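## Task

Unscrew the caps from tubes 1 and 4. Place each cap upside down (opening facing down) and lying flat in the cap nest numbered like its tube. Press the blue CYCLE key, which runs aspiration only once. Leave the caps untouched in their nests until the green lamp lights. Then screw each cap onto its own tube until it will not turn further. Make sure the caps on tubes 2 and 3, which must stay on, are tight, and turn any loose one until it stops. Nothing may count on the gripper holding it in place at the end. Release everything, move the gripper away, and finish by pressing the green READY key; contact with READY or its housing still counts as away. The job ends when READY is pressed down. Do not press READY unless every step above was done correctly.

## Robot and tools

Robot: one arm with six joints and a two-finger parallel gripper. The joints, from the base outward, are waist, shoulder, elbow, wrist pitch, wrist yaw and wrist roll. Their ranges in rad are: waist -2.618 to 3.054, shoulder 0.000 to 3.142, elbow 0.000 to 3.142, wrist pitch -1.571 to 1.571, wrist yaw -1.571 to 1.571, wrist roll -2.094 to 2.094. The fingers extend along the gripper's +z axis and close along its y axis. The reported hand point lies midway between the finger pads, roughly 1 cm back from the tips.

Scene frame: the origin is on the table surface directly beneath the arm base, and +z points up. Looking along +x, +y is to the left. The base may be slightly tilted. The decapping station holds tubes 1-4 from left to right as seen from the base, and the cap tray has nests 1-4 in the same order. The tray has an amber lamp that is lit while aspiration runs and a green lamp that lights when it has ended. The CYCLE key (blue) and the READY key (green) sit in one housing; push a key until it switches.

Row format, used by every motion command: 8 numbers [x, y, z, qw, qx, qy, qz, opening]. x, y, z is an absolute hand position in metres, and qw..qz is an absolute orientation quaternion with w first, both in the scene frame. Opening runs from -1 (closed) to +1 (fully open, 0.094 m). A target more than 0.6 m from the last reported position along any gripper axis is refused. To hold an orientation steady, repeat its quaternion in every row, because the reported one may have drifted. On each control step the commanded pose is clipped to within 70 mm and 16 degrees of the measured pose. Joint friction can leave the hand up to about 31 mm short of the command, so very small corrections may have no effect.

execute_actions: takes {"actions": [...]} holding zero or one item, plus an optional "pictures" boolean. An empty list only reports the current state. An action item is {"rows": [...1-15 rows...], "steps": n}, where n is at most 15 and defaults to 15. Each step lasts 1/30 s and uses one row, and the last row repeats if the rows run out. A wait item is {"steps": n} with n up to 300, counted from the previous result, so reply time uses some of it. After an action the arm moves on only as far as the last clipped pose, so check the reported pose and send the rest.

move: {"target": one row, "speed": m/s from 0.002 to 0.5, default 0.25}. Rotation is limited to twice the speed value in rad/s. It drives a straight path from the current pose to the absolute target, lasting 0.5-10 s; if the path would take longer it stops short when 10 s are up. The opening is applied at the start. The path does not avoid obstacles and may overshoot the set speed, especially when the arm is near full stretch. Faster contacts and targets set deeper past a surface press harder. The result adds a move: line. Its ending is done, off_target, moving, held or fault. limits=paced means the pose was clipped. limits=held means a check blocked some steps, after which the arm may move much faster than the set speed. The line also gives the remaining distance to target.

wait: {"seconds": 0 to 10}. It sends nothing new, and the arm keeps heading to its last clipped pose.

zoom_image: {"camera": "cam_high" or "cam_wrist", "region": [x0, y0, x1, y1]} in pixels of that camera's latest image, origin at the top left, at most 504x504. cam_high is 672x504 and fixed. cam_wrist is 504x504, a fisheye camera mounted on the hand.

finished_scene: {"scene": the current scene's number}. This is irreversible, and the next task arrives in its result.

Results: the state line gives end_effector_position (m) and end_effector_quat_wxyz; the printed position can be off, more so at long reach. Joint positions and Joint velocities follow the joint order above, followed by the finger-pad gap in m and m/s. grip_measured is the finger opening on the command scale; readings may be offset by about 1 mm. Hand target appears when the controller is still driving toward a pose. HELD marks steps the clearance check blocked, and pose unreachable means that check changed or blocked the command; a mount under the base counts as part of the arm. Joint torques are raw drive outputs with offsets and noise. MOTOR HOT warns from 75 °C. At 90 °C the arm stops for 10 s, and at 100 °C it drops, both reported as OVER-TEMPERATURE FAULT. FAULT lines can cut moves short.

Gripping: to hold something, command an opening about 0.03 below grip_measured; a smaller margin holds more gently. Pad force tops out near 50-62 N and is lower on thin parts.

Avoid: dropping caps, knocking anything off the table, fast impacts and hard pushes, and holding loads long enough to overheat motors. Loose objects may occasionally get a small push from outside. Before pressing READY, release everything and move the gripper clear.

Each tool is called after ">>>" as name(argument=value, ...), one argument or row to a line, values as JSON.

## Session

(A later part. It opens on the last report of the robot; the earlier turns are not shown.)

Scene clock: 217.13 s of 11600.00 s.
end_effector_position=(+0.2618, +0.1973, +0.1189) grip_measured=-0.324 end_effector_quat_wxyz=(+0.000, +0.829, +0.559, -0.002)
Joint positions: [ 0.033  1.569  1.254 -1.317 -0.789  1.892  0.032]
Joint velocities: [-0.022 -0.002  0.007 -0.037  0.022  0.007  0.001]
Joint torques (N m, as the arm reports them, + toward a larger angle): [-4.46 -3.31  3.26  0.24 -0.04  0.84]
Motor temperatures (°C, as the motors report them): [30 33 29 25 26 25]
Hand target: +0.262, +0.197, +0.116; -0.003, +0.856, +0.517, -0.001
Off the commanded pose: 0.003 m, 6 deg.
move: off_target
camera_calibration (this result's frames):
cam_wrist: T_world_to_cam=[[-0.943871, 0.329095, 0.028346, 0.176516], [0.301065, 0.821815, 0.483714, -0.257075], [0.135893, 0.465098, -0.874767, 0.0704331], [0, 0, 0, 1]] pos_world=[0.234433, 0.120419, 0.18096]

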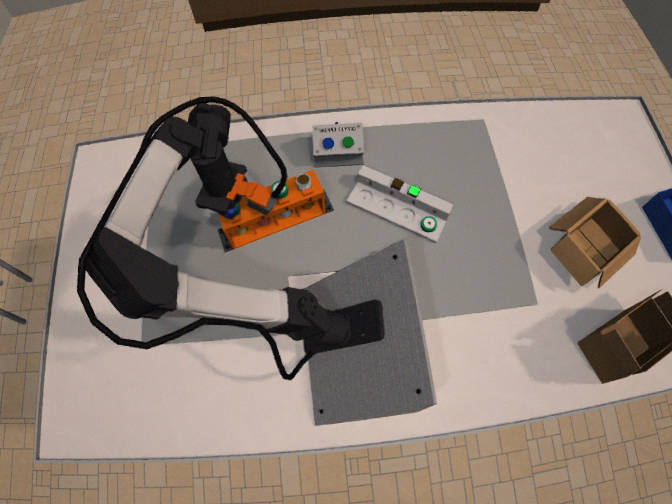

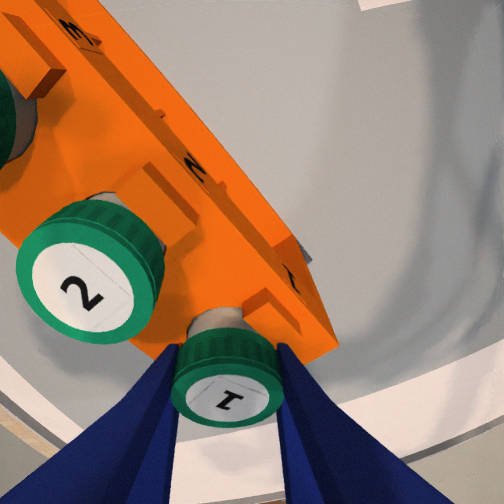

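>>> execute_actions(
  actions=[
    {"rows":[[0.262,0.197,0.113,0,0.862,0.507,0,-0.36]],"steps":12},
  ],
)

>>> zoom_image(
  camera="cam_wrist",
  region=[150, 290, 310, 450],
)

Scene clock: 218.40 s of 11600.00 s.
end_effector_position=(+0.2619, +0.1972, +0.1186) grip_measured=-0.324 end_effector_quat_wxyz=(+0.002, +0.837, +0.546, -0.001)
Joint positions: [ 0.034  1.566  1.251 -1.312 -0.788  1.927  0.032]
Joint velocities: [ 0.002  0.012 -0.017  0.007  0.007  0.037  0.001]
Joint torques (N m, as the arm reports them, + toward a larger angle): [-3.78 -3.18  2.82  0.34 -0.06  0.84]
Motor temperatures (°C, as the motors report them): [30 33 29 25 26 25]
Hand target: +0.262, +0.197, +0.113; -0.002, +0.861, +0.509, -0.002
Off the commanded pose: 0.006 m, 5 deg.
Steps of this call (steps 1 to 26: nothing new was sent; steps 27 to 38: all 12 steps of this action). Readings (end_effector_position):
27: (+0.2617, +0.1973, +0.1186)
28: (+0.2618, +0.1973, +0.1187)
30: (+0.2618, +0.1973, +0.1187)
34: (+0.2618, +0.1972, +0.1187)
38: the state above
camera_calibration (this result's frames):
cam_wrist: T_world_to_cam=[[-0.933375, 0.358008, 0.0253131, 0.168481], [0.324899, 0.812876, 0.483398, -0.261284], [0.152484, 0.459416, -0.875034, 0.0670059], [0, 0, 0, 1]] pos_world=[0.23193, 0.12129, 0.180672]

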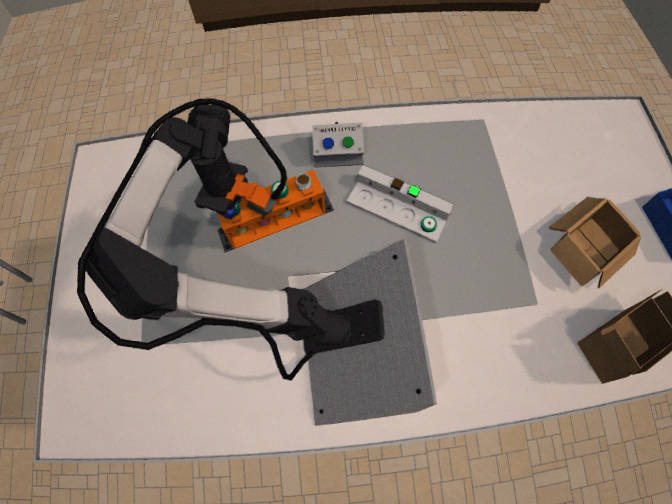

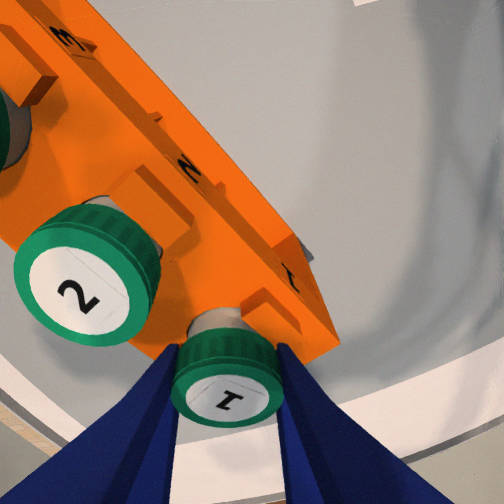

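Region (150, 290, 310, 450) of cam_wrist's 504x504 image, scaled by 3.150, with more detail than that image has.

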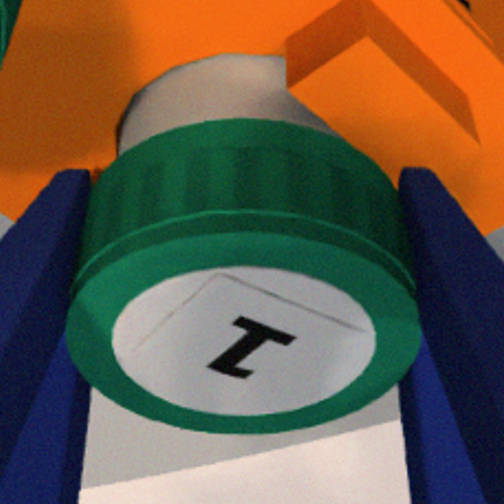

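>>> execute_actions(
  actions=[
    {"rows":[[0.262,0.197,0.118,0,0.837,0.546,0,-0.36],[0.262,0.197,0.118,0,0.837,0.546,0,-0.36],[0.262,0.197,0.118,0,0.837,0.546,0,0.0]],"steps":8},
  ],
  pictures=false,
)

>>> move(
  target=[0.264,0.192,0.15,0,0.643,0.766,0,0.0],
  speed=0.4,
)

>>> move(
  target=[0.277,0.145,0.148,0,0.342,0.94,0,0.05],
  speed=0.4,
)

>>> move(
  target=[0.276,0.148,0.118,0,0.342,0.94,0,0.05],
  speed=0.08,
)

Scene clock: 221.10 s of 11600.00 s.
end_effector_position=(+0.2619, +0.1972, +0.1191) grip_measured=-0.002 end_effector_quat_wxyz=(+0.002, +0.834, +0.551, -0.001)
Joint positions: [ 0.033  1.565  1.251 -1.312 -0.788  1.916  0.047]
Joint velocities: [ 0.002  0.002  0.002 -0.022 -0.051  0.022  0.002]
Joint torques (N m, as the arm reports them, + toward a larger angle): [-4.71 -3.39  3.72  0.13 -0.02  0.13]
Motor temperatures (°C, as the motors report them): [29 33 29 25 26 25]
Hand target: +0.262, +0.197, +0.118; +0.000, +0.837, +0.547, -0.000
Off the commanded pose: 0.001 m, 1 deg.
Steps of this call (steps 1 to 73: nothing new was sent; steps 74 to 81: all 8 steps of this action). Readings (end_effector_position):
74: (+0.2618, +0.1973, +0.1187)
75: (+0.2618, +0.1973, +0.1187)
77: (+0.2619, +0.1972, +0.1191)
81: the state above

Scene clock: 222.77 s of 11600.00 s.
end_effector_position=(+0.2623, +0.1941, +0.1480) grip_measured=-0.002 end_effector_quat_wxyz=(+0.002, +0.641, +0.767, +0.004)
Joint positions: [-0.056  1.591  1.343 -1.459 -0.788  1.214  0.047]
Joint velocities: [ 0.022 -0.012 -0.017 -0.066  0.007  0.007 -0.   ]
Joint torques (N m, as the arm reports them, + toward a larger angle): [-5.76 -1.99  5.29 -0.04  0.06 -0.1 ]
Motor temperatures (°C, as the motors report them): [29 33 29 25 26 25]
Hand target: +0.264, +0.192, +0.150; +0.000, +0.643, +0.766, -0.000
Off the commanded pose: 0.003 m, 1 deg.
move: done
camera_calibration (this result's frames):
cam_wrist: T_world_to_cam=[[-0.974207, -0.224918, 0.0182465, 0.294133], [-0.187631, 0.852311, 0.488221, -0.146978], [-0.125361, 0.472205, -0.872529, 0.164115], [0, 0, 0, 1]] pos_world=[0.279542, 0.11393, 0.209586]

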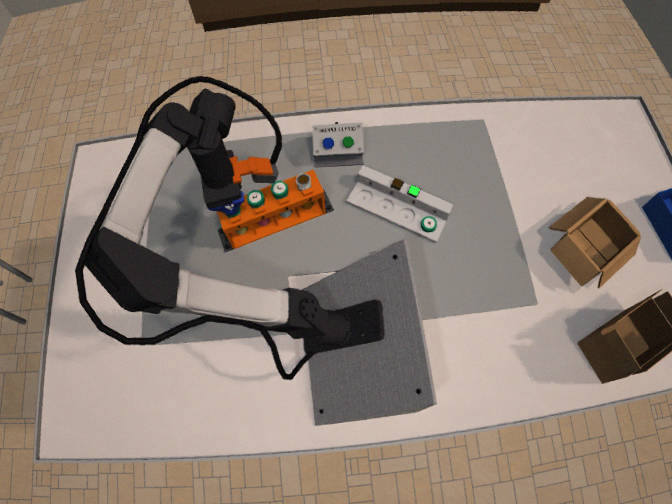

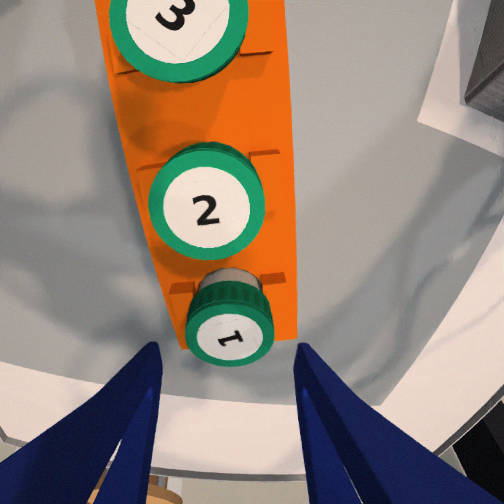

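Scene clock: 224.37 s of 11600.00 s.
end_effector_position=(+0.2772, +0.1526, +0.1508) grip_measured=+0.048 end_effector_quat_wxyz=(+0.004, +0.339, +0.941, +0.004)
Joint positions: [-0.157  1.699  1.343 -1.448 -0.771  0.373  0.049]
Joint velocities: [-0.007  0.007  0.002  0.007 -0.125  0.007 -0.   ]
Joint torques (N m, as the arm reports them, + toward a larger angle): [-6.21 -2.19  3.37  0.3   0.08 -0.03]
Motor temperatures (°C, as the motors report them): [30 33 29 25 26 25]
Hand target: +0.277, +0.145, +0.148; +0.000, +0.342, +0.940, -0.000
Off the commanded pose: 0.008 m, 1 deg.
move: done
camera_calibration (this result's frames):
cam_wrist: T_world_to_cam=[[-0.599242, -0.80038, 0.017344, 0.283275], [-0.695962, 0.531528, 0.482819, 0.080465], [-0.395658, 0.277255, -0.875548, 0.293131], [0, 0, 0, 1]] pos_world=[0.34173, 0.102686, 0.212887]

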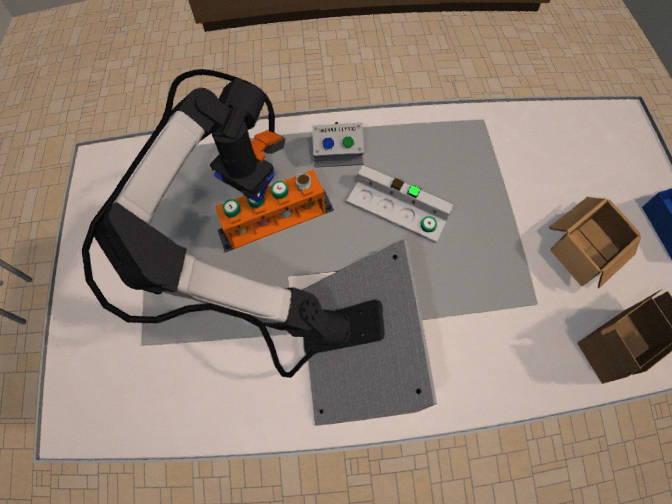

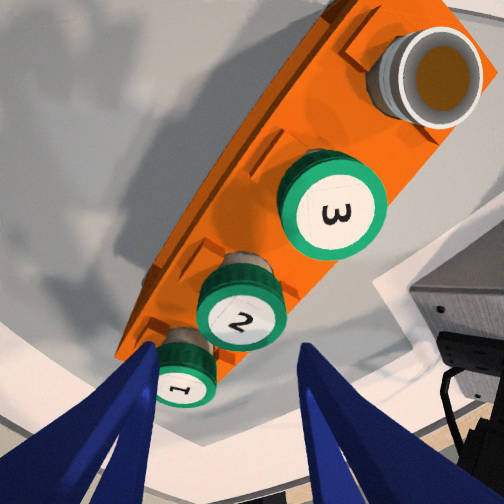

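Scene clock: 225.33 s of 11600.00 s.
end_effector_position=(+0.2771, +0.1459, +0.1200) grip_measured=+0.048 end_effector_quat_wxyz=(-0.003, +0.344, +0.939, -0.004)
Joint positions: [-0.093  1.699  1.244 -1.308 -0.771  0.458  0.049]
Joint velocities: [-0.017 -0.027 -0.012  0.081  0.051 -0.066  0.   ]
Joint torques (N m, as the arm reports them, + toward a larger angle): [-4.99 -4.53  2.9   0.35 -0.08  0.11]
Motor temperatures (°C, as the motors report them): [30 33 29 25 26 25]
Hand target: +0.276, +0.148, +0.118; -0.001, +0.342, +0.940, +0.000
Off the commanded pose: 0.003 m, 1 deg.
move: done
camera_calibration (this result's frames):
cam_wrist: T_world_to_cam=[[-0.607679, -0.793404, 0.0351747, 0.277615], [-0.681425, 0.543637, 0.490019, 0.0921223], [-0.407905, 0.273805, -0.871002, 0.271394], [0, 0, 0, 1]] pos_world=[0.342178, 0.0958701, 0.181478]

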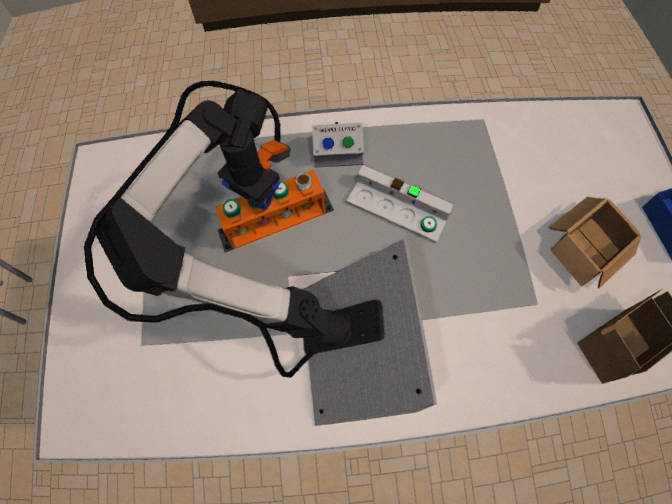

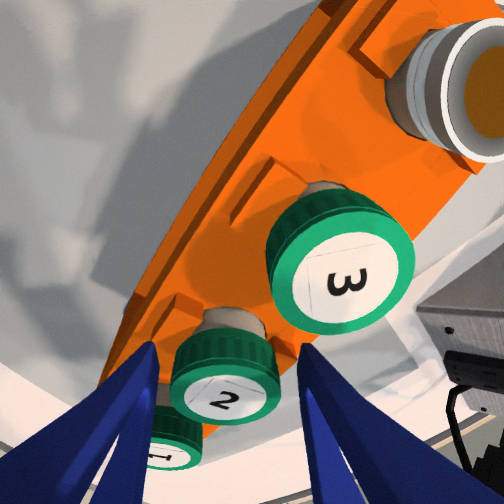

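>>> execute_actions(
  actions=[
    {"rows":[[0.277,0.147,0.118,0,0.342,0.94,0,-0.36]],"steps":11},
  ],
  pictures=false,
)

>>> move(
  target=[0.277,0.147,0.117,0,0.469,0.883,0,-0.36],
  speed=0.2,
)

Scene clock: 226.50 s of 11600.00 s.
end_effector_position=(+0.2779, +0.1463, +0.1200) grip_measured=-0.323 end_effector_quat_wxyz=(-0.002, +0.343, +0.939, -0.002)
Joint positions: [-0.092  1.699  1.244 -1.304 -0.773  0.46   0.032]
Joint velocities: [ 0.002  0.002 -0.007 -0.066 -0.022  0.081 -0.001]
Joint torques (N m, as the arm reports them, + toward a larger angle): [-5.1  -4.41  2.98  0.35 -0.04  0.09]
Motor temperatures (°C, as the motors report them): [29 33 29 25 26 25]
Hand target: +0.277, +0.147, +0.118; -0.000, +0.342, +0.940, -0.000
Off the commanded pose: 0.002 m, 0 deg.
Steps of this call (steps 1 to 24: nothing new was sent; steps 25 to 35: all 11 steps of this action). Readings (end_effector_position):
25: (+0.2775, +0.1458, +0.1200)
26: (+0.2778, +0.1462, +0.1200)
28: (+0.2779, +0.1463, +0.1200)
32: (+0.2779, +0.1463, +0.1200)
35: the state above

Scene clock: 227.73 s of 11600.00 s.
end_effector_position=(+0.2777, +0.1461, +0.1198) grip_measured=-0.323 end_effector_quat_wxyz=(-0.002, +0.450, +0.893, -0.002)
Joint positions: [-0.092  1.699  1.243 -1.304 -0.773  0.691  0.032]
Joint velocities: [-0.012  0.012 -0.002 -0.007  0.081  0.037  0.   ]
Joint torques (N m, as the arm reports them, + toward a larger angle): [-4.9  -4.14  2.91  0.36 -0.04  0.45]
Motor temperatures (°C, as the motors report them): [29 33 29 25 26 25]
Hand target: +0.277, +0.147, +0.117; -0.001, +0.469, +0.883, +0.000
Off the commanded pose: 0.003 m, 3 deg.
move: off_target
camera_calibration (this result's frames):
cam_wrist: T_world_to_cam=[[-0.7731, -0.633446, 0.0325841, 0.301016], [-0.540705, 0.685027, 0.488238, 0.0330593], [-0.331594, 0.359839, -0.872102, 0.237714], [0, 0, 0, 1]] pos_world=[0.329415, 0.0824923, 0.181361]

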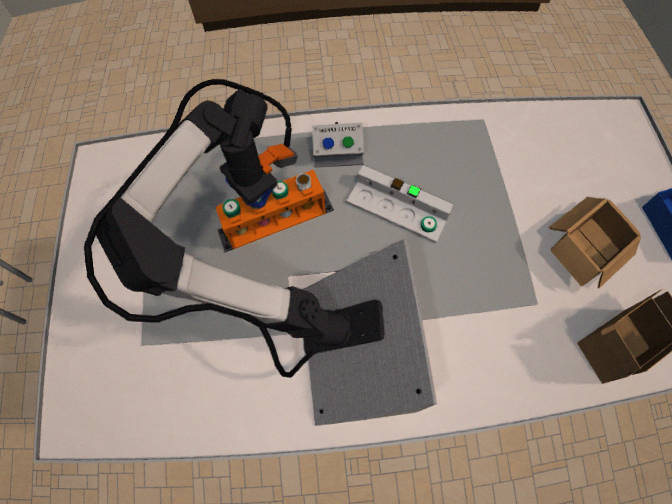

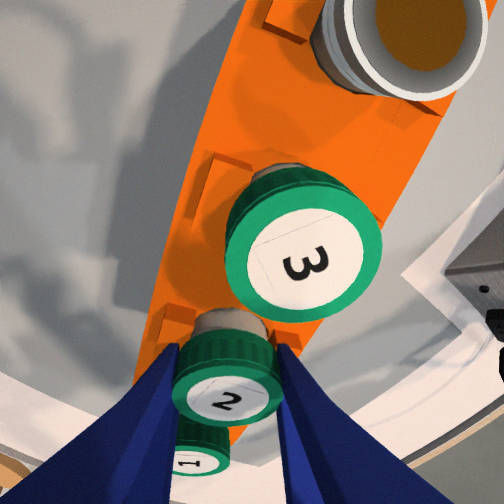

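Cap turned with it. Continue.

>>> move(
  target=[0.277,0.147,0.116,0,0.616,0.788,0,-0.36],
  speed=0.2,
)

Scene clock: 229.93 s of 11600.00 s.
end_effector_position=(+0.2784, +0.1441, +0.1195) grip_measured=-0.323 end_effector_quat_wxyz=(+0.002, +0.527, +0.850, -0.008)
Joint positions: [-0.091  1.699  1.243 -1.297 -0.762  0.875  0.032]
Joint velocities: [ 0.027  0.007  0.022 -0.022 -0.022 -0.037 -0.001]
Joint torques (N m, as the arm reports them, + toward a larger angle): [-5.06 -3.09  3.5   0.15 -0.16  1.6 ]
Motor temperatures (°C, as the motors report them): [29 33 29 25 26 26]
Hand target: +0.277, +0.147, +0.116; -0.009, +0.610, +0.792, +0.000
Off the commanded pose: 0.005 m, 12 deg.
move: off_target
camera_calibration (this result's frames):
cam_wrist: T_world_to_cam=[[-0.872955, -0.48633, 0.0378592, 0.306267], [-0.411756, 0.776257, 0.477371, -0.0128421], [-0.261548, 0.401134, -0.877886, 0.213715], [0, 0, 0, 1]] pos_world=[0.317966, 0.0731876, 0.182152]

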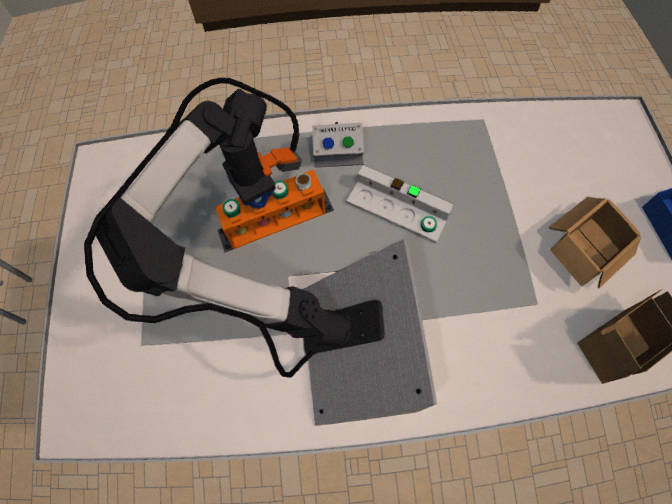

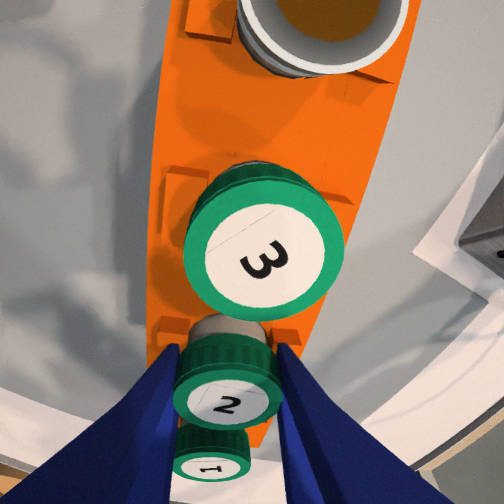

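>>> execute_actions(
  actions=[
    {"rows":[[0.278,0.146,0.119,0,0.56,0.828,0,-0.36],[0.278,0.146,0.119,0,0.527,0.85,0,-0.36],[0.278,0.146,0.119,0,0.527,0.85,0,-0.36],[0.278,0.146,0.119,0,0.527,0.85,0,0.3]],"steps":15},
  ],
  pictures=false,
)

>>> move(
  target=[0.261,0.2015,0.122,0,0.559,0.829,0,0.3],
  speed=0.1,
)

Scene clock: 231.60 s of 11600.00 s.
end_effector_position=(+0.2784, +0.1446, +0.1196) grip_measured=+0.298 end_effector_quat_wxyz=(+0.001, +0.522, +0.853, -0.006)
Joint positions: [-0.092  1.699  1.243 -1.298 -0.765  0.862  0.061]
Joint velocities: [-0.017 -0.017 -0.007  0.022  0.154  0.022 -0.   ]
Joint torques (N m, as the arm reports them, + toward a larger angle): [-5.43 -3.95  3.55  0.21 -0.09  0.08]
Motor temperatures (°C, as the motors report them): [29 33 29 25 26 26]
Hand target: +0.278, +0.146, +0.119; -0.000, +0.527, +0.850, -0.000
Off the commanded pose: 0.002 m, 1 deg.
Steps of this call (steps 1 to 35: nothing new was sent; steps 36 to 50: all 15 steps of this action). Readings (end_effector_position):
36: (+0.2784, +0.1441, +0.1195)
37: (+0.2784, +0.1441, +0.1195)
39: (+0.2784, +0.1442, +0.1195)
43: (+0.2784, +0.1445, +0.1196)
50: the state above

Scene clock: 232.97 s of 11600.00 s.
end_effector_position=(+0.2603, +0.1926, +0.1171) grip_measured=+0.298 end_effector_quat_wxyz=(-0.002, +0.562, +0.827, -0.006)
Joint positions: [ 0.028  1.574  1.243 -1.316 -0.783  1.116  0.061]
Joint velocities: [-0.002 -0.012  0.012  0.066  0.051  0.095  0.001]
Joint torques (N m, as the arm reports them, + toward a larger angle): [-4.23 -4.43  5.56 -0.02 -0.05  0.12]
Motor temperatures (°C, as the motors report them): [29 33 29 25 26 26]
Hand target: +0.261, +0.202, +0.122; -0.000, +0.559, +0.829, +0.000
Off the commanded pose: 0.010 m, 1 deg.
move: done
camera_calibration (this result's frames):
cam_wrist: T_world_to_cam=[[-0.910398, -0.411858, 0.0393654, 0.309389], [-0.343183, 0.804871, 0.484156, -0.0808906], [-0.231088, 0.427265, -0.874096, 0.174011], [0, 0, 0, 1]] pos_world=[0.294119, 0.118182, 0.179086]

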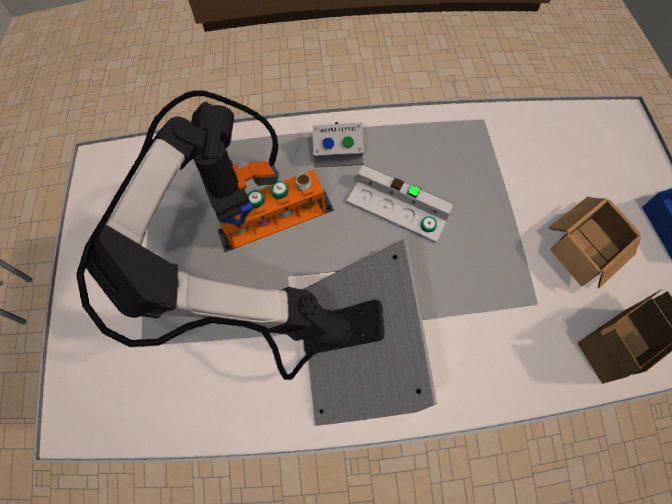

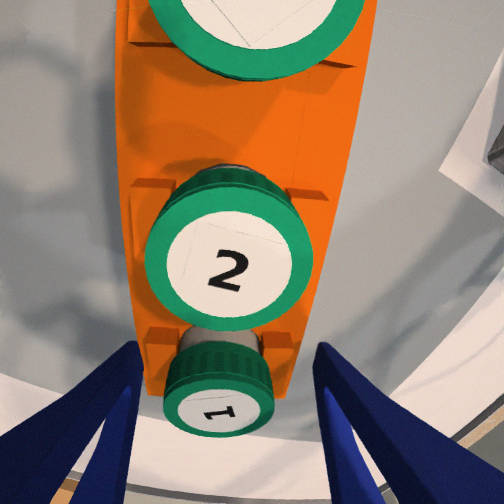

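>>> execute_actions(
  actions=[
    {"rows":[[0.262,0.2025,0.1225,0,0.559,0.829,0,0.1],[0.2625,0.2035,0.123,0,0.559,0.829,0,0.0],[0.263,0.204,0.123,0,0.559,0.829,0,-0.1]],"steps":12},
  ],
  pictures=false,
)

Scene clock: 234.03 s of 11600.00 s.
end_effector_position=(+0.2646, +0.1976, +0.1207) grip_measured=-0.098 end_effector_quat_wxyz=(+0.003, +0.558, +0.830, -0.002)
Joint positions: [ 0.031  1.574  1.267 -1.318 -0.786  1.124  0.042]
Joint velocities: [ 0.032 -0.002 -0.017 -0.051  0.007  0.022 -0.001]
Joint torques (N m, as the arm reports them, + toward a larger angle): [-4.22 -4.02  5.03 -0.01 -0.02  0.1 ]
Motor temperatures (°C, as the motors report them): [29 33 29 25 26 26]
Hand target: +0.263, +0.204, +0.123; +0.000, +0.559, +0.829, -0.000
Off the commanded pose: 0.007 m, 0 deg.
Steps of this call (steps 1 to 20: nothing new was sent; steps 21 to 32: all 12 steps of this action). Readings (end_effector_position):
21: (+0.2605, +0.1929, +0.1174)
22: (+0.2624, +0.1940, +0.1182)
24: (+0.2651, +0.1964, +0.1205)
28: (+0.2652, +0.1975, +0.1208)
32: the state above

>>> execute_actions(
  actions=[
    {"rows":[[0.262,0.198,0.120,0,0.559,0.829,0,-0.36]],"steps":9},
  ],
)

>>> move(
  target=[0.262,0.197,0.117,0,0.669,0.743,0,-0.36],
  speed=0.2,
)

Scene clock: 234.93 s of 11600.00 s.
end_effector_position=(+0.2618, +0.1970, +0.1202) grip_measured=-0.320 end_effector_quat_wxyz=(-0.001, +0.562, +0.827, -0.005)
Joint positions: [ 0.031  1.574  1.264 -1.33  -0.785  1.124  0.032]
Joint velocities: [ 0.007 -0.017 -0.017 -0.007  0.037  0.051 -0.   ]
Joint torques (N m, as the arm reports them, + toward a larger angle): [-4.79 -3.93  3.38  0.25 -0.04  0.05]
Motor temperatures (°C, as the motors report them): [29 33 29 25 26 26]
Hand target: +0.262, +0.198, +0.120; -0.000, +0.559, +0.829, -0.000
Off the commanded pose: 0.001 m, 1 deg.
Steps of this call (steps 1 to 18: nothing new was sent; steps 19 to 27: all 9 steps of this action). Readings (end_effector_position):
19: (+0.2634, +0.1972, +0.1207)
20: (+0.2618, +0.1970, +0.1202)
22: (+0.2618, +0.1970, +0.1202)
26: (+0.2618, +0.1970, +0.1202)
27: the state above
camera_calibration (this result's frames):
cam_wrist: T_world_to_cam=[[-0.910655, -0.411585, 0.0361231, 0.312831], [-0.344395, 0.804469, 0.483964, -0.0850822], [-0.228252, 0.428284, -0.874342, 0.174257], [0, 0, 0, 1]] pos_world=[0.295354, 0.122571, 0.182236]

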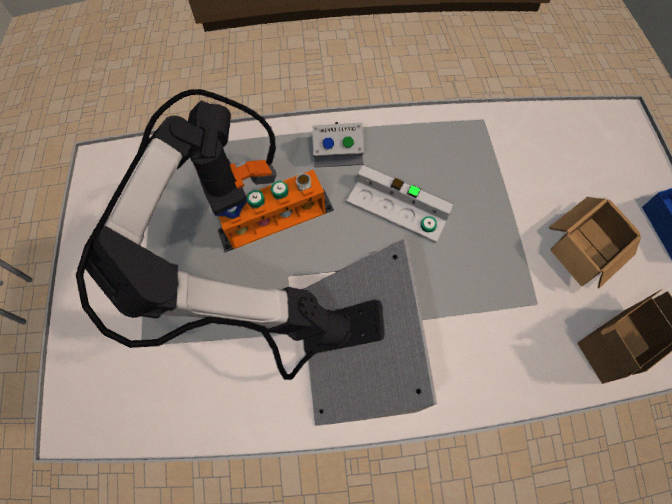

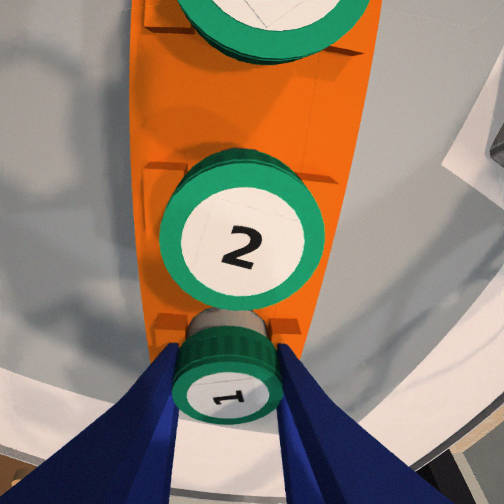

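Scene clock: 236.20 s of 11600.00 s.
end_effector_position=(+0.2619, +0.1966, +0.1200) grip_measured=-0.320 end_effector_quat_wxyz=(+0.000, +0.593, +0.805, -0.007)
Joint positions: [ 0.032  1.574  1.264 -1.328 -0.781  1.2    0.032]
Joint velocities: [-0.002 -0.022 -0.002 -0.007  0.007 -0.022  0.001]
Joint torques (N m, as the arm reports them, + toward a larger angle): [-4.96 -3.03  3.42  0.23 -0.1   1.49]
Motor temperatures (°C, as the motors report them): [29 33 29 25 26 26]
Hand target: +0.262, +0.197, +0.117; -0.008, +0.664, +0.747, -0.001
Off the commanded pose: 0.003 m, 11 deg.
move: off_target
camera_calibration (this result's frames):
cam_wrist: T_world_to_cam=[[-0.938739, -0.342615, 0.0371991, 0.306432], [-0.283902, 0.829998, 0.480107, -0.104961], [-0.195367, 0.440135, -0.876421, 0.163606], [0, 0, 0, 1]] pos_world=[0.289824, 0.120097, 0.182381]

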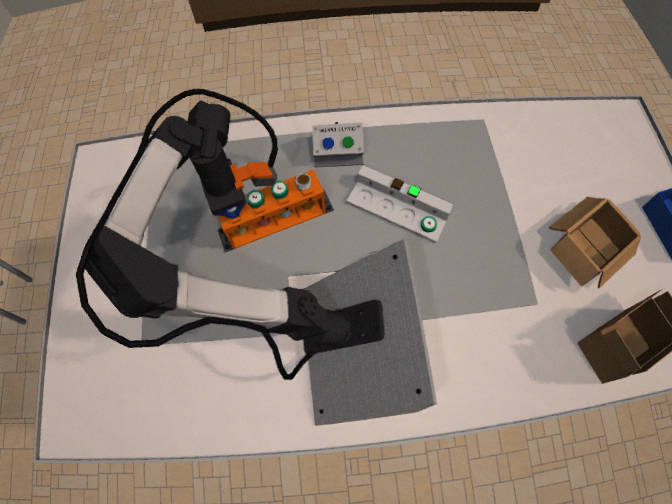

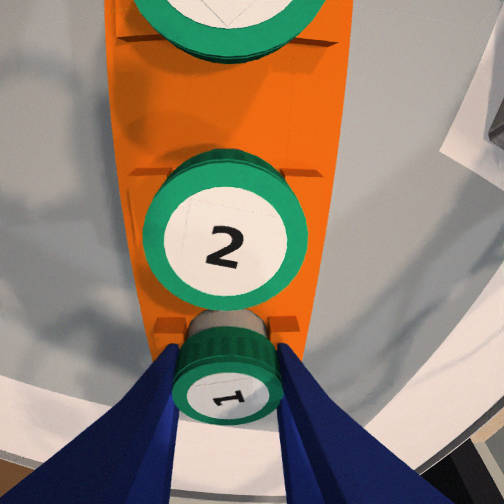

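>>> execute_actions(
  actions=[
    {"rows":[[0.262,0.197,0.120,0,0.63,0.777,0,-0.36],[0.262,0.197,0.120,0,0.593,0.805,0,-0.36],[0.262,0.197,0.120,0,0.593,0.805,0,-0.36],[0.262,0.197,0.120,0,0.593,0.805,0,0.3]],"steps":14},
  ],
  pictures=false,
)

>>> move(
  target=[0.294,0.091,0.119,0,0.559,0.829,0,0.3],
  speed=0.15,
)

Scene clock: 238.27 s of 11600.00 s.
end_effector_position=(+0.2619, +0.1967, +0.1200) grip_measured=+0.298 end_effector_quat_wxyz=(-0.000, +0.589, +0.808, -0.006)
Joint positions: [ 0.032  1.574  1.264 -1.328 -0.782  1.19   0.061]
Joint velocities: [-0.037 -0.007  0.007  0.007 -0.037 -0.066 -0.   ]
Joint torques (N m, as the arm reports them, + toward a larger angle): [-5.24 -3.89  3.27  0.23 -0.08  0.13]
Motor temperatures (°C, as the motors report them): [29 33 29 25 26 26]
Hand target: +0.262, +0.197, +0.120; -0.000, +0.593, +0.805, -0.000
Off the commanded pose: 0.000 m, 1 deg.
Steps of this call (steps 1 to 48: nothing new was sent; steps 49 to 62: all 14 steps of this action). Readings (end_effector_position):
49: (+0.2619, +0.1966, +0.1200)
50: (+0.2619, +0.1966, +0.1200)
52: (+0.2619, +0.1966, +0.1200)
56: (+0.2619, +0.1967, +0.1200)
62: the state above

Scene clock: 239.77 s of 11600.00 s.
end_effector_position=(+0.2894, +0.0948, +0.1178) grip_measured=+0.298 end_effector_quat_wxyz=(-0.008, +0.567, +0.824, +0.002)
Joint positions: [-0.203  1.846  1.249 -1.278 -0.758  0.807  0.061]
Joint velocities: [ 0.002 -0.012  0.002  0.022  0.007  0.007 -0.   ]
Joint torques (N m, as the arm reports them, + toward a larger angle): [-6.48 -3.4   5.01  0.3   0.09 -0.02]
Motor temperatures (°C, as the motors report them): [29 33 29 25 26 26]
Hand target: +0.294, +0.090, +0.119; +0.001, +0.559, +0.829, -0.001
Off the commanded pose: 0.006 m, 1 deg.
move: done
camera_calibration (this result's frames):
cam_wrist: T_world_to_cam=[[-0.915309, -0.401517, 0.0315149, 0.296918], [-0.333526, 0.799524, 0.499522, 0.00333697], [-0.225763, 0.446706, -0.865728, 0.218769], [0, 0, 0, 1]] pos_world=[0.322274, 0.0188239, 0.17837]

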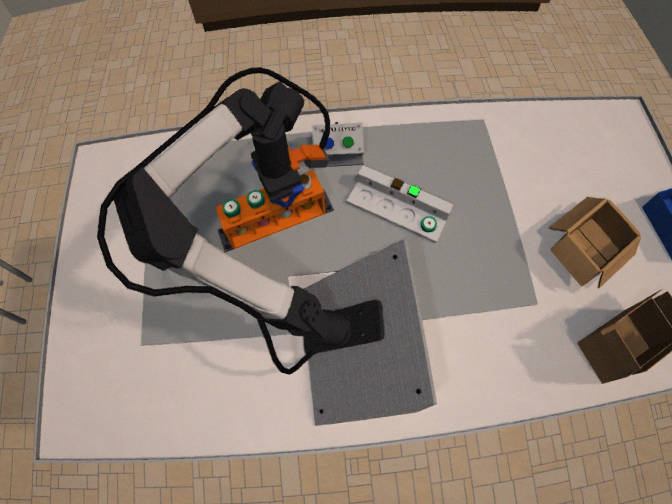

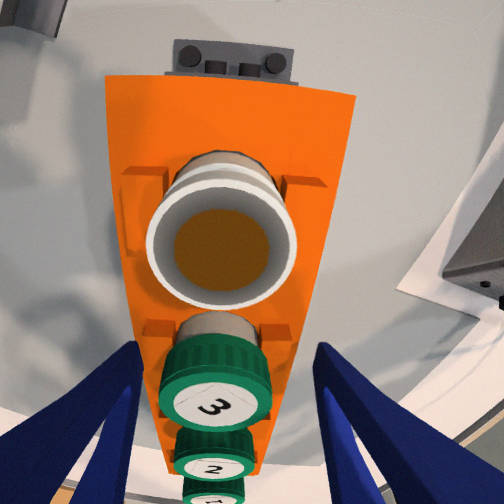

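>>> execute_actions(
  actions=[
    {"rows":[[0.294,0.095,0.120,0,0.567,0.824,0,0.0],[0.294,0.095,0.120,0,0.567,0.824,0,0.0],[0.294,0.095,0.120,0,0.567,0.824,0,-0.1],[0.294,0.095,0.120,0,0.567,0.824,0,-0.15],[0.294,0.095,0.120,0,0.567,0.824,0,-0.19],[0.294,0.095,0.120,0,0.567,0.824,0,-0.22],[0.294,0.095,0.120,0,0.567,0.824,0,-0.25],[0.294,0.095,0.120,0,0.567,0.824,0,-0.28],[0.294,0.095,0.120,0,0.567,0.824,0,-0.31],[0.294,0.095,0.120,0,0.567,0.824,0,-0.36]],"steps":15},
  ],
  pictures=false,
)

>>> move(
  target=[0.293,0.096,0.116,0,0.731,0.682,0,-0.36],
  speed=0.25,
)

Scene clock: 242.13 s of 11600.00 s.
end_effector_position=(+0.2930, +0.0953, +0.1183) grip_measured=-0.016 end_effector_quat_wxyz=(-0.003, +0.565, +0.825, +0.006)
Joint positions: [-0.202  1.846  1.253 -1.265 -0.765  0.814  0.046]
Joint velocities: [-0.012 -0.007  0.007  0.051 -0.051 -0.022  0.   ]
Joint torques (N m, as the arm reports them, + toward a larger angle): [-5.88 -3.99  5.04  0.09  0.09  0.1 ]
Motor temperatures (°C, as the motors report them): [30 33 29 25 26 26]
Hand target: +0.294, +0.095, +0.120; +0.000, +0.567, +0.824, -0.000
Off the commanded pose: 0.002 m, 1 deg.
Steps of this call (steps 1 to 56: nothing new was sent; steps 57 to 71: all 15 steps of this action). Readings (end_effector_position):
57: (+0.2899, +0.0951, +0.1178)
58: (+0.2930, +0.0955, +0.1183)
60: (+0.2931, +0.0955, +0.1183)
64: (+0.2930, +0.0953, +0.1183)
71: the state above

Scene clock: 244.07 s of 11600.00 s.
end_effector_position=(+0.2936, +0.0888, +0.1179) grip_measured=-0.004 end_effector_quat_wxyz=(+0.008, +0.695, +0.719, -0.009)
Joint positions: [-0.2    1.846  1.253 -1.249 -0.729  1.161  0.047]
Joint velocities: [-0.017 -0.017  0.007  0.022 -0.037  0.007 -0.   ]
Joint torques (N m, as the arm reports them, + toward a larger angle): [-4.99 -4.08  4.07  0.06 -0.19  0.8 ]
Motor temperatures (°C, as the motors report them): [30 33 29 25 26 26]
Hand target: +0.293, +0.096, +0.116; -0.003, +0.730, +0.684, -0.001
Off the commanded pose: 0.008 m, 6 deg.
move: off_target
camera_calibration (this result's frames):
cam_wrist: T_world_to_cam=[[-0.996126, -0.0826051, 0.0301589, 0.293944], [-0.0591578, 0.883223, 0.465207, -0.0744237], [-0.0650656, 0.46162, -0.884688, 0.176226], [0, 0, 0, 1]] pos_world=[0.299868, 0.00866452, 0.181662]

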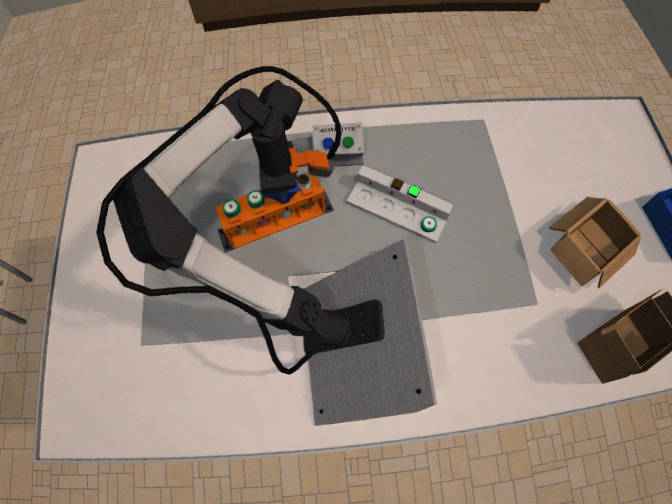

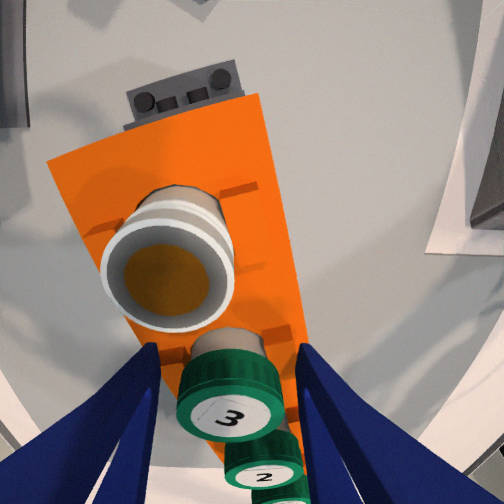

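>>> execute_actions(
  actions=[
    {"rows":[[0.293,0.092,0.119,0,0.695,0.719,0,0.2]],"steps":6},
  ],
  pictures=false,
)

>>> move(
  target=[0.294,0.097,0.127,0,0.5,0.866,0,0.2],
  speed=0.3,
)

Scene clock: 245.90 s of 11600.00 s.
end_effector_position=(+0.2939, +0.0898, +0.1181) grip_measured=+0.198 end_effector_quat_wxyz=(+0.007, +0.694, +0.720, -0.006)
Joint positions: [-0.201  1.846  1.253 -1.25  -0.735  1.158  0.056]
Joint velocities: [-0.007  0.007 -0.002  0.037 -0.007  0.007  0.   ]
Joint torques (N m, as the arm reports them, + toward a larger angle): [-6.52 -3.98  4.27  0.05 -0.08 -0.05]
Motor temperatures (°C, as the motors report them): [30 33 29 25 26 26]
Hand target: +0.293, +0.092, +0.119; +0.000, +0.695, +0.719, +0.000
Off the commanded pose: 0.003 m, 1 deg.
Steps of this call (steps 1 to 49: nothing new was sent; steps 50 to 55: all 6 steps of this action). Readings (end_effector_position):
50: (+0.2936, +0.0885, +0.1181)
51: (+0.2937, +0.0889, +0.1181)
53: (+0.2938, +0.0894, +0.1181)
55: the state above

Scene clock: 247.53 s of 11600.00 s.
end_effector_position=(+0.2916, +0.0944, +0.1212) grip_measured=+0.198 end_effector_quat_wxyz=(-0.003, +0.503, +0.864, -0.007)
Joint positions: [-0.201  1.846  1.27  -1.288 -0.738  0.664  0.056]
Joint velocities: [ 0.002 -0.012  0.002  0.022 -0.037 -0.095  0.   ]
Joint torques (N m, as the arm reports them, + toward a larger angle): [-7.02 -4.19  5.53  0.02 -0.06 -0.05]
Motor temperatures (°C, as the motors report them): [30 33 29 25 26 26]
Hand target: +0.294, +0.097, +0.127; +0.000, +0.500, +0.866, -0.000
Off the commanded pose: 0.007 m, 1 deg.
move: done
camera_calibration (this result's frames):
cam_wrist: T_world_to_cam=[[-0.843805, -0.534992, 0.0421491, 0.289128], [-0.450875, 0.749342, 0.484972, 0.0434416], [-0.291041, 0.390218, -0.873513, 0.247693], [0, 0, 0, 1]] pos_world=[0.335643, 0.0254745, 0.183108]

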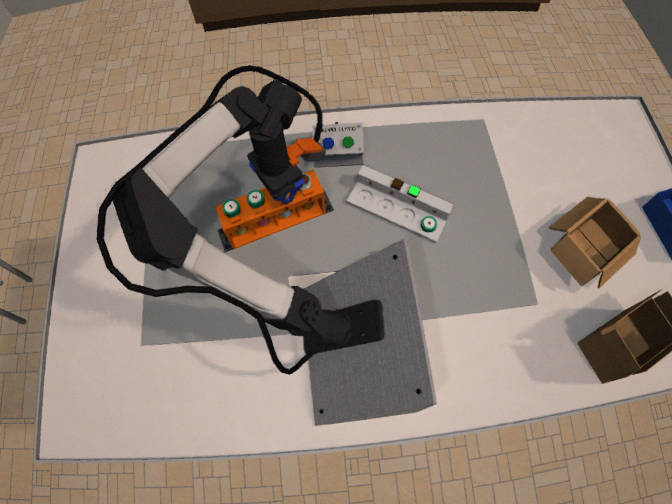

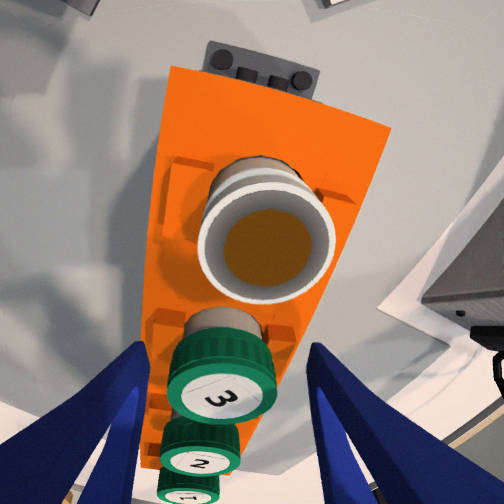

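>>> execute_actions(
  actions=[
    {"rows":[[0.294,0.097,0.127,0,0.5,0.866,0,-0.36]],"steps":14},
  ],
  pictures=false,
)

Scene clock: 248.50 s of 11600.00 s.
end_effector_position=(+0.2931, +0.0955, +0.1215) grip_measured=-0.322 end_effector_quat_wxyz=(-0.002, +0.500, +0.866, -0.003)
Joint positions: [-0.201  1.846  1.271 -1.285 -0.747  0.659  0.032]
Joint velocities: [ 0.012  0.002  0.007 -0.022  0.051  0.051  0.   ]
Joint torques (N m, as the arm reports them, + toward a larger angle): [-6.97 -4.18  5.5  -0.06 -0.01 -0.05]
Motor temperatures (°C, as the motors report them): [30 33 29 25 26 26]
Hand target: +0.294, +0.097, +0.127; +0.000, +0.500, +0.866, -0.000
Off the commanded pose: 0.006 m, 0 deg.
Steps of this call (steps 1 to 15: nothing new was sent; steps 16 to 29: all 14 steps of this action). Readings (end_effector_position):
16: (+0.2915, +0.0945, +0.1213)
17: (+0.2917, +0.0947, +0.1213)
19: (+0.2931, +0.0955, +0.1215)
23: (+0.2931, +0.0955, +0.1215)
29: the state above

>>> move(
  target=[0.293,0.096,0.120,0,0.676,0.737,0,-0.36],
  speed=0.25,
)

Scene clock: 250.53 s of 11600.00 s.
end_effector_position=(+0.2930, +0.0952, +0.1212) grip_measured=-0.322 end_effector_quat_wxyz=(-0.001, +0.613, +0.790, -0.005)
Joint positions: [-0.2    1.846  1.271 -1.284 -0.743  0.934  0.032]
Joint velocities: [ 0.017 -0.002 -0.007  0.022 -0.066  0.081 -0.   ]
Joint torques (N m, as the arm reports them, + toward a larger angle): [-6.14 -3.65  3.97  0.15 -0.09  1.26]
Motor temperatures (°C, as the motors report them): [30 33 29 25 26 26]
Hand target: +0.293, +0.096, +0.120; -0.005, +0.673, +0.740, +0.000
Off the commanded pose: 0.001 m, 9 deg.
move: off_target
camera_calibration (this result's frames):
cam_wrist: T_world_to_cam=[[-0.95472, -0.295293, 0.0362175, 0.30112], [-0.242021, 0.841687, 0.48269, -0.0262815], [-0.173019, 0.452068, -0.875042, 0.207416], [0, 0, 0, 1]] pos_world=[0.317012, 0.0172734, 0.183277]

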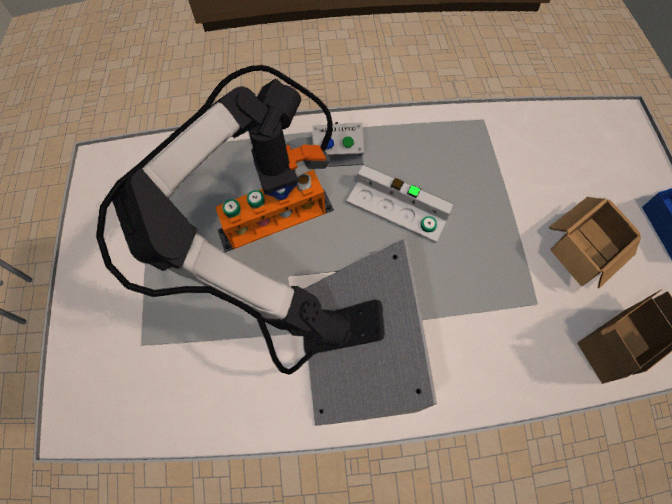

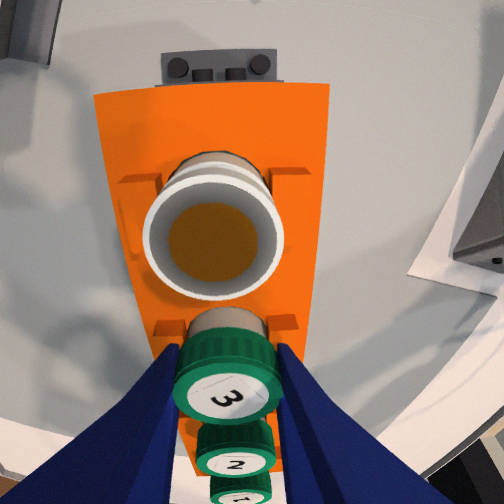

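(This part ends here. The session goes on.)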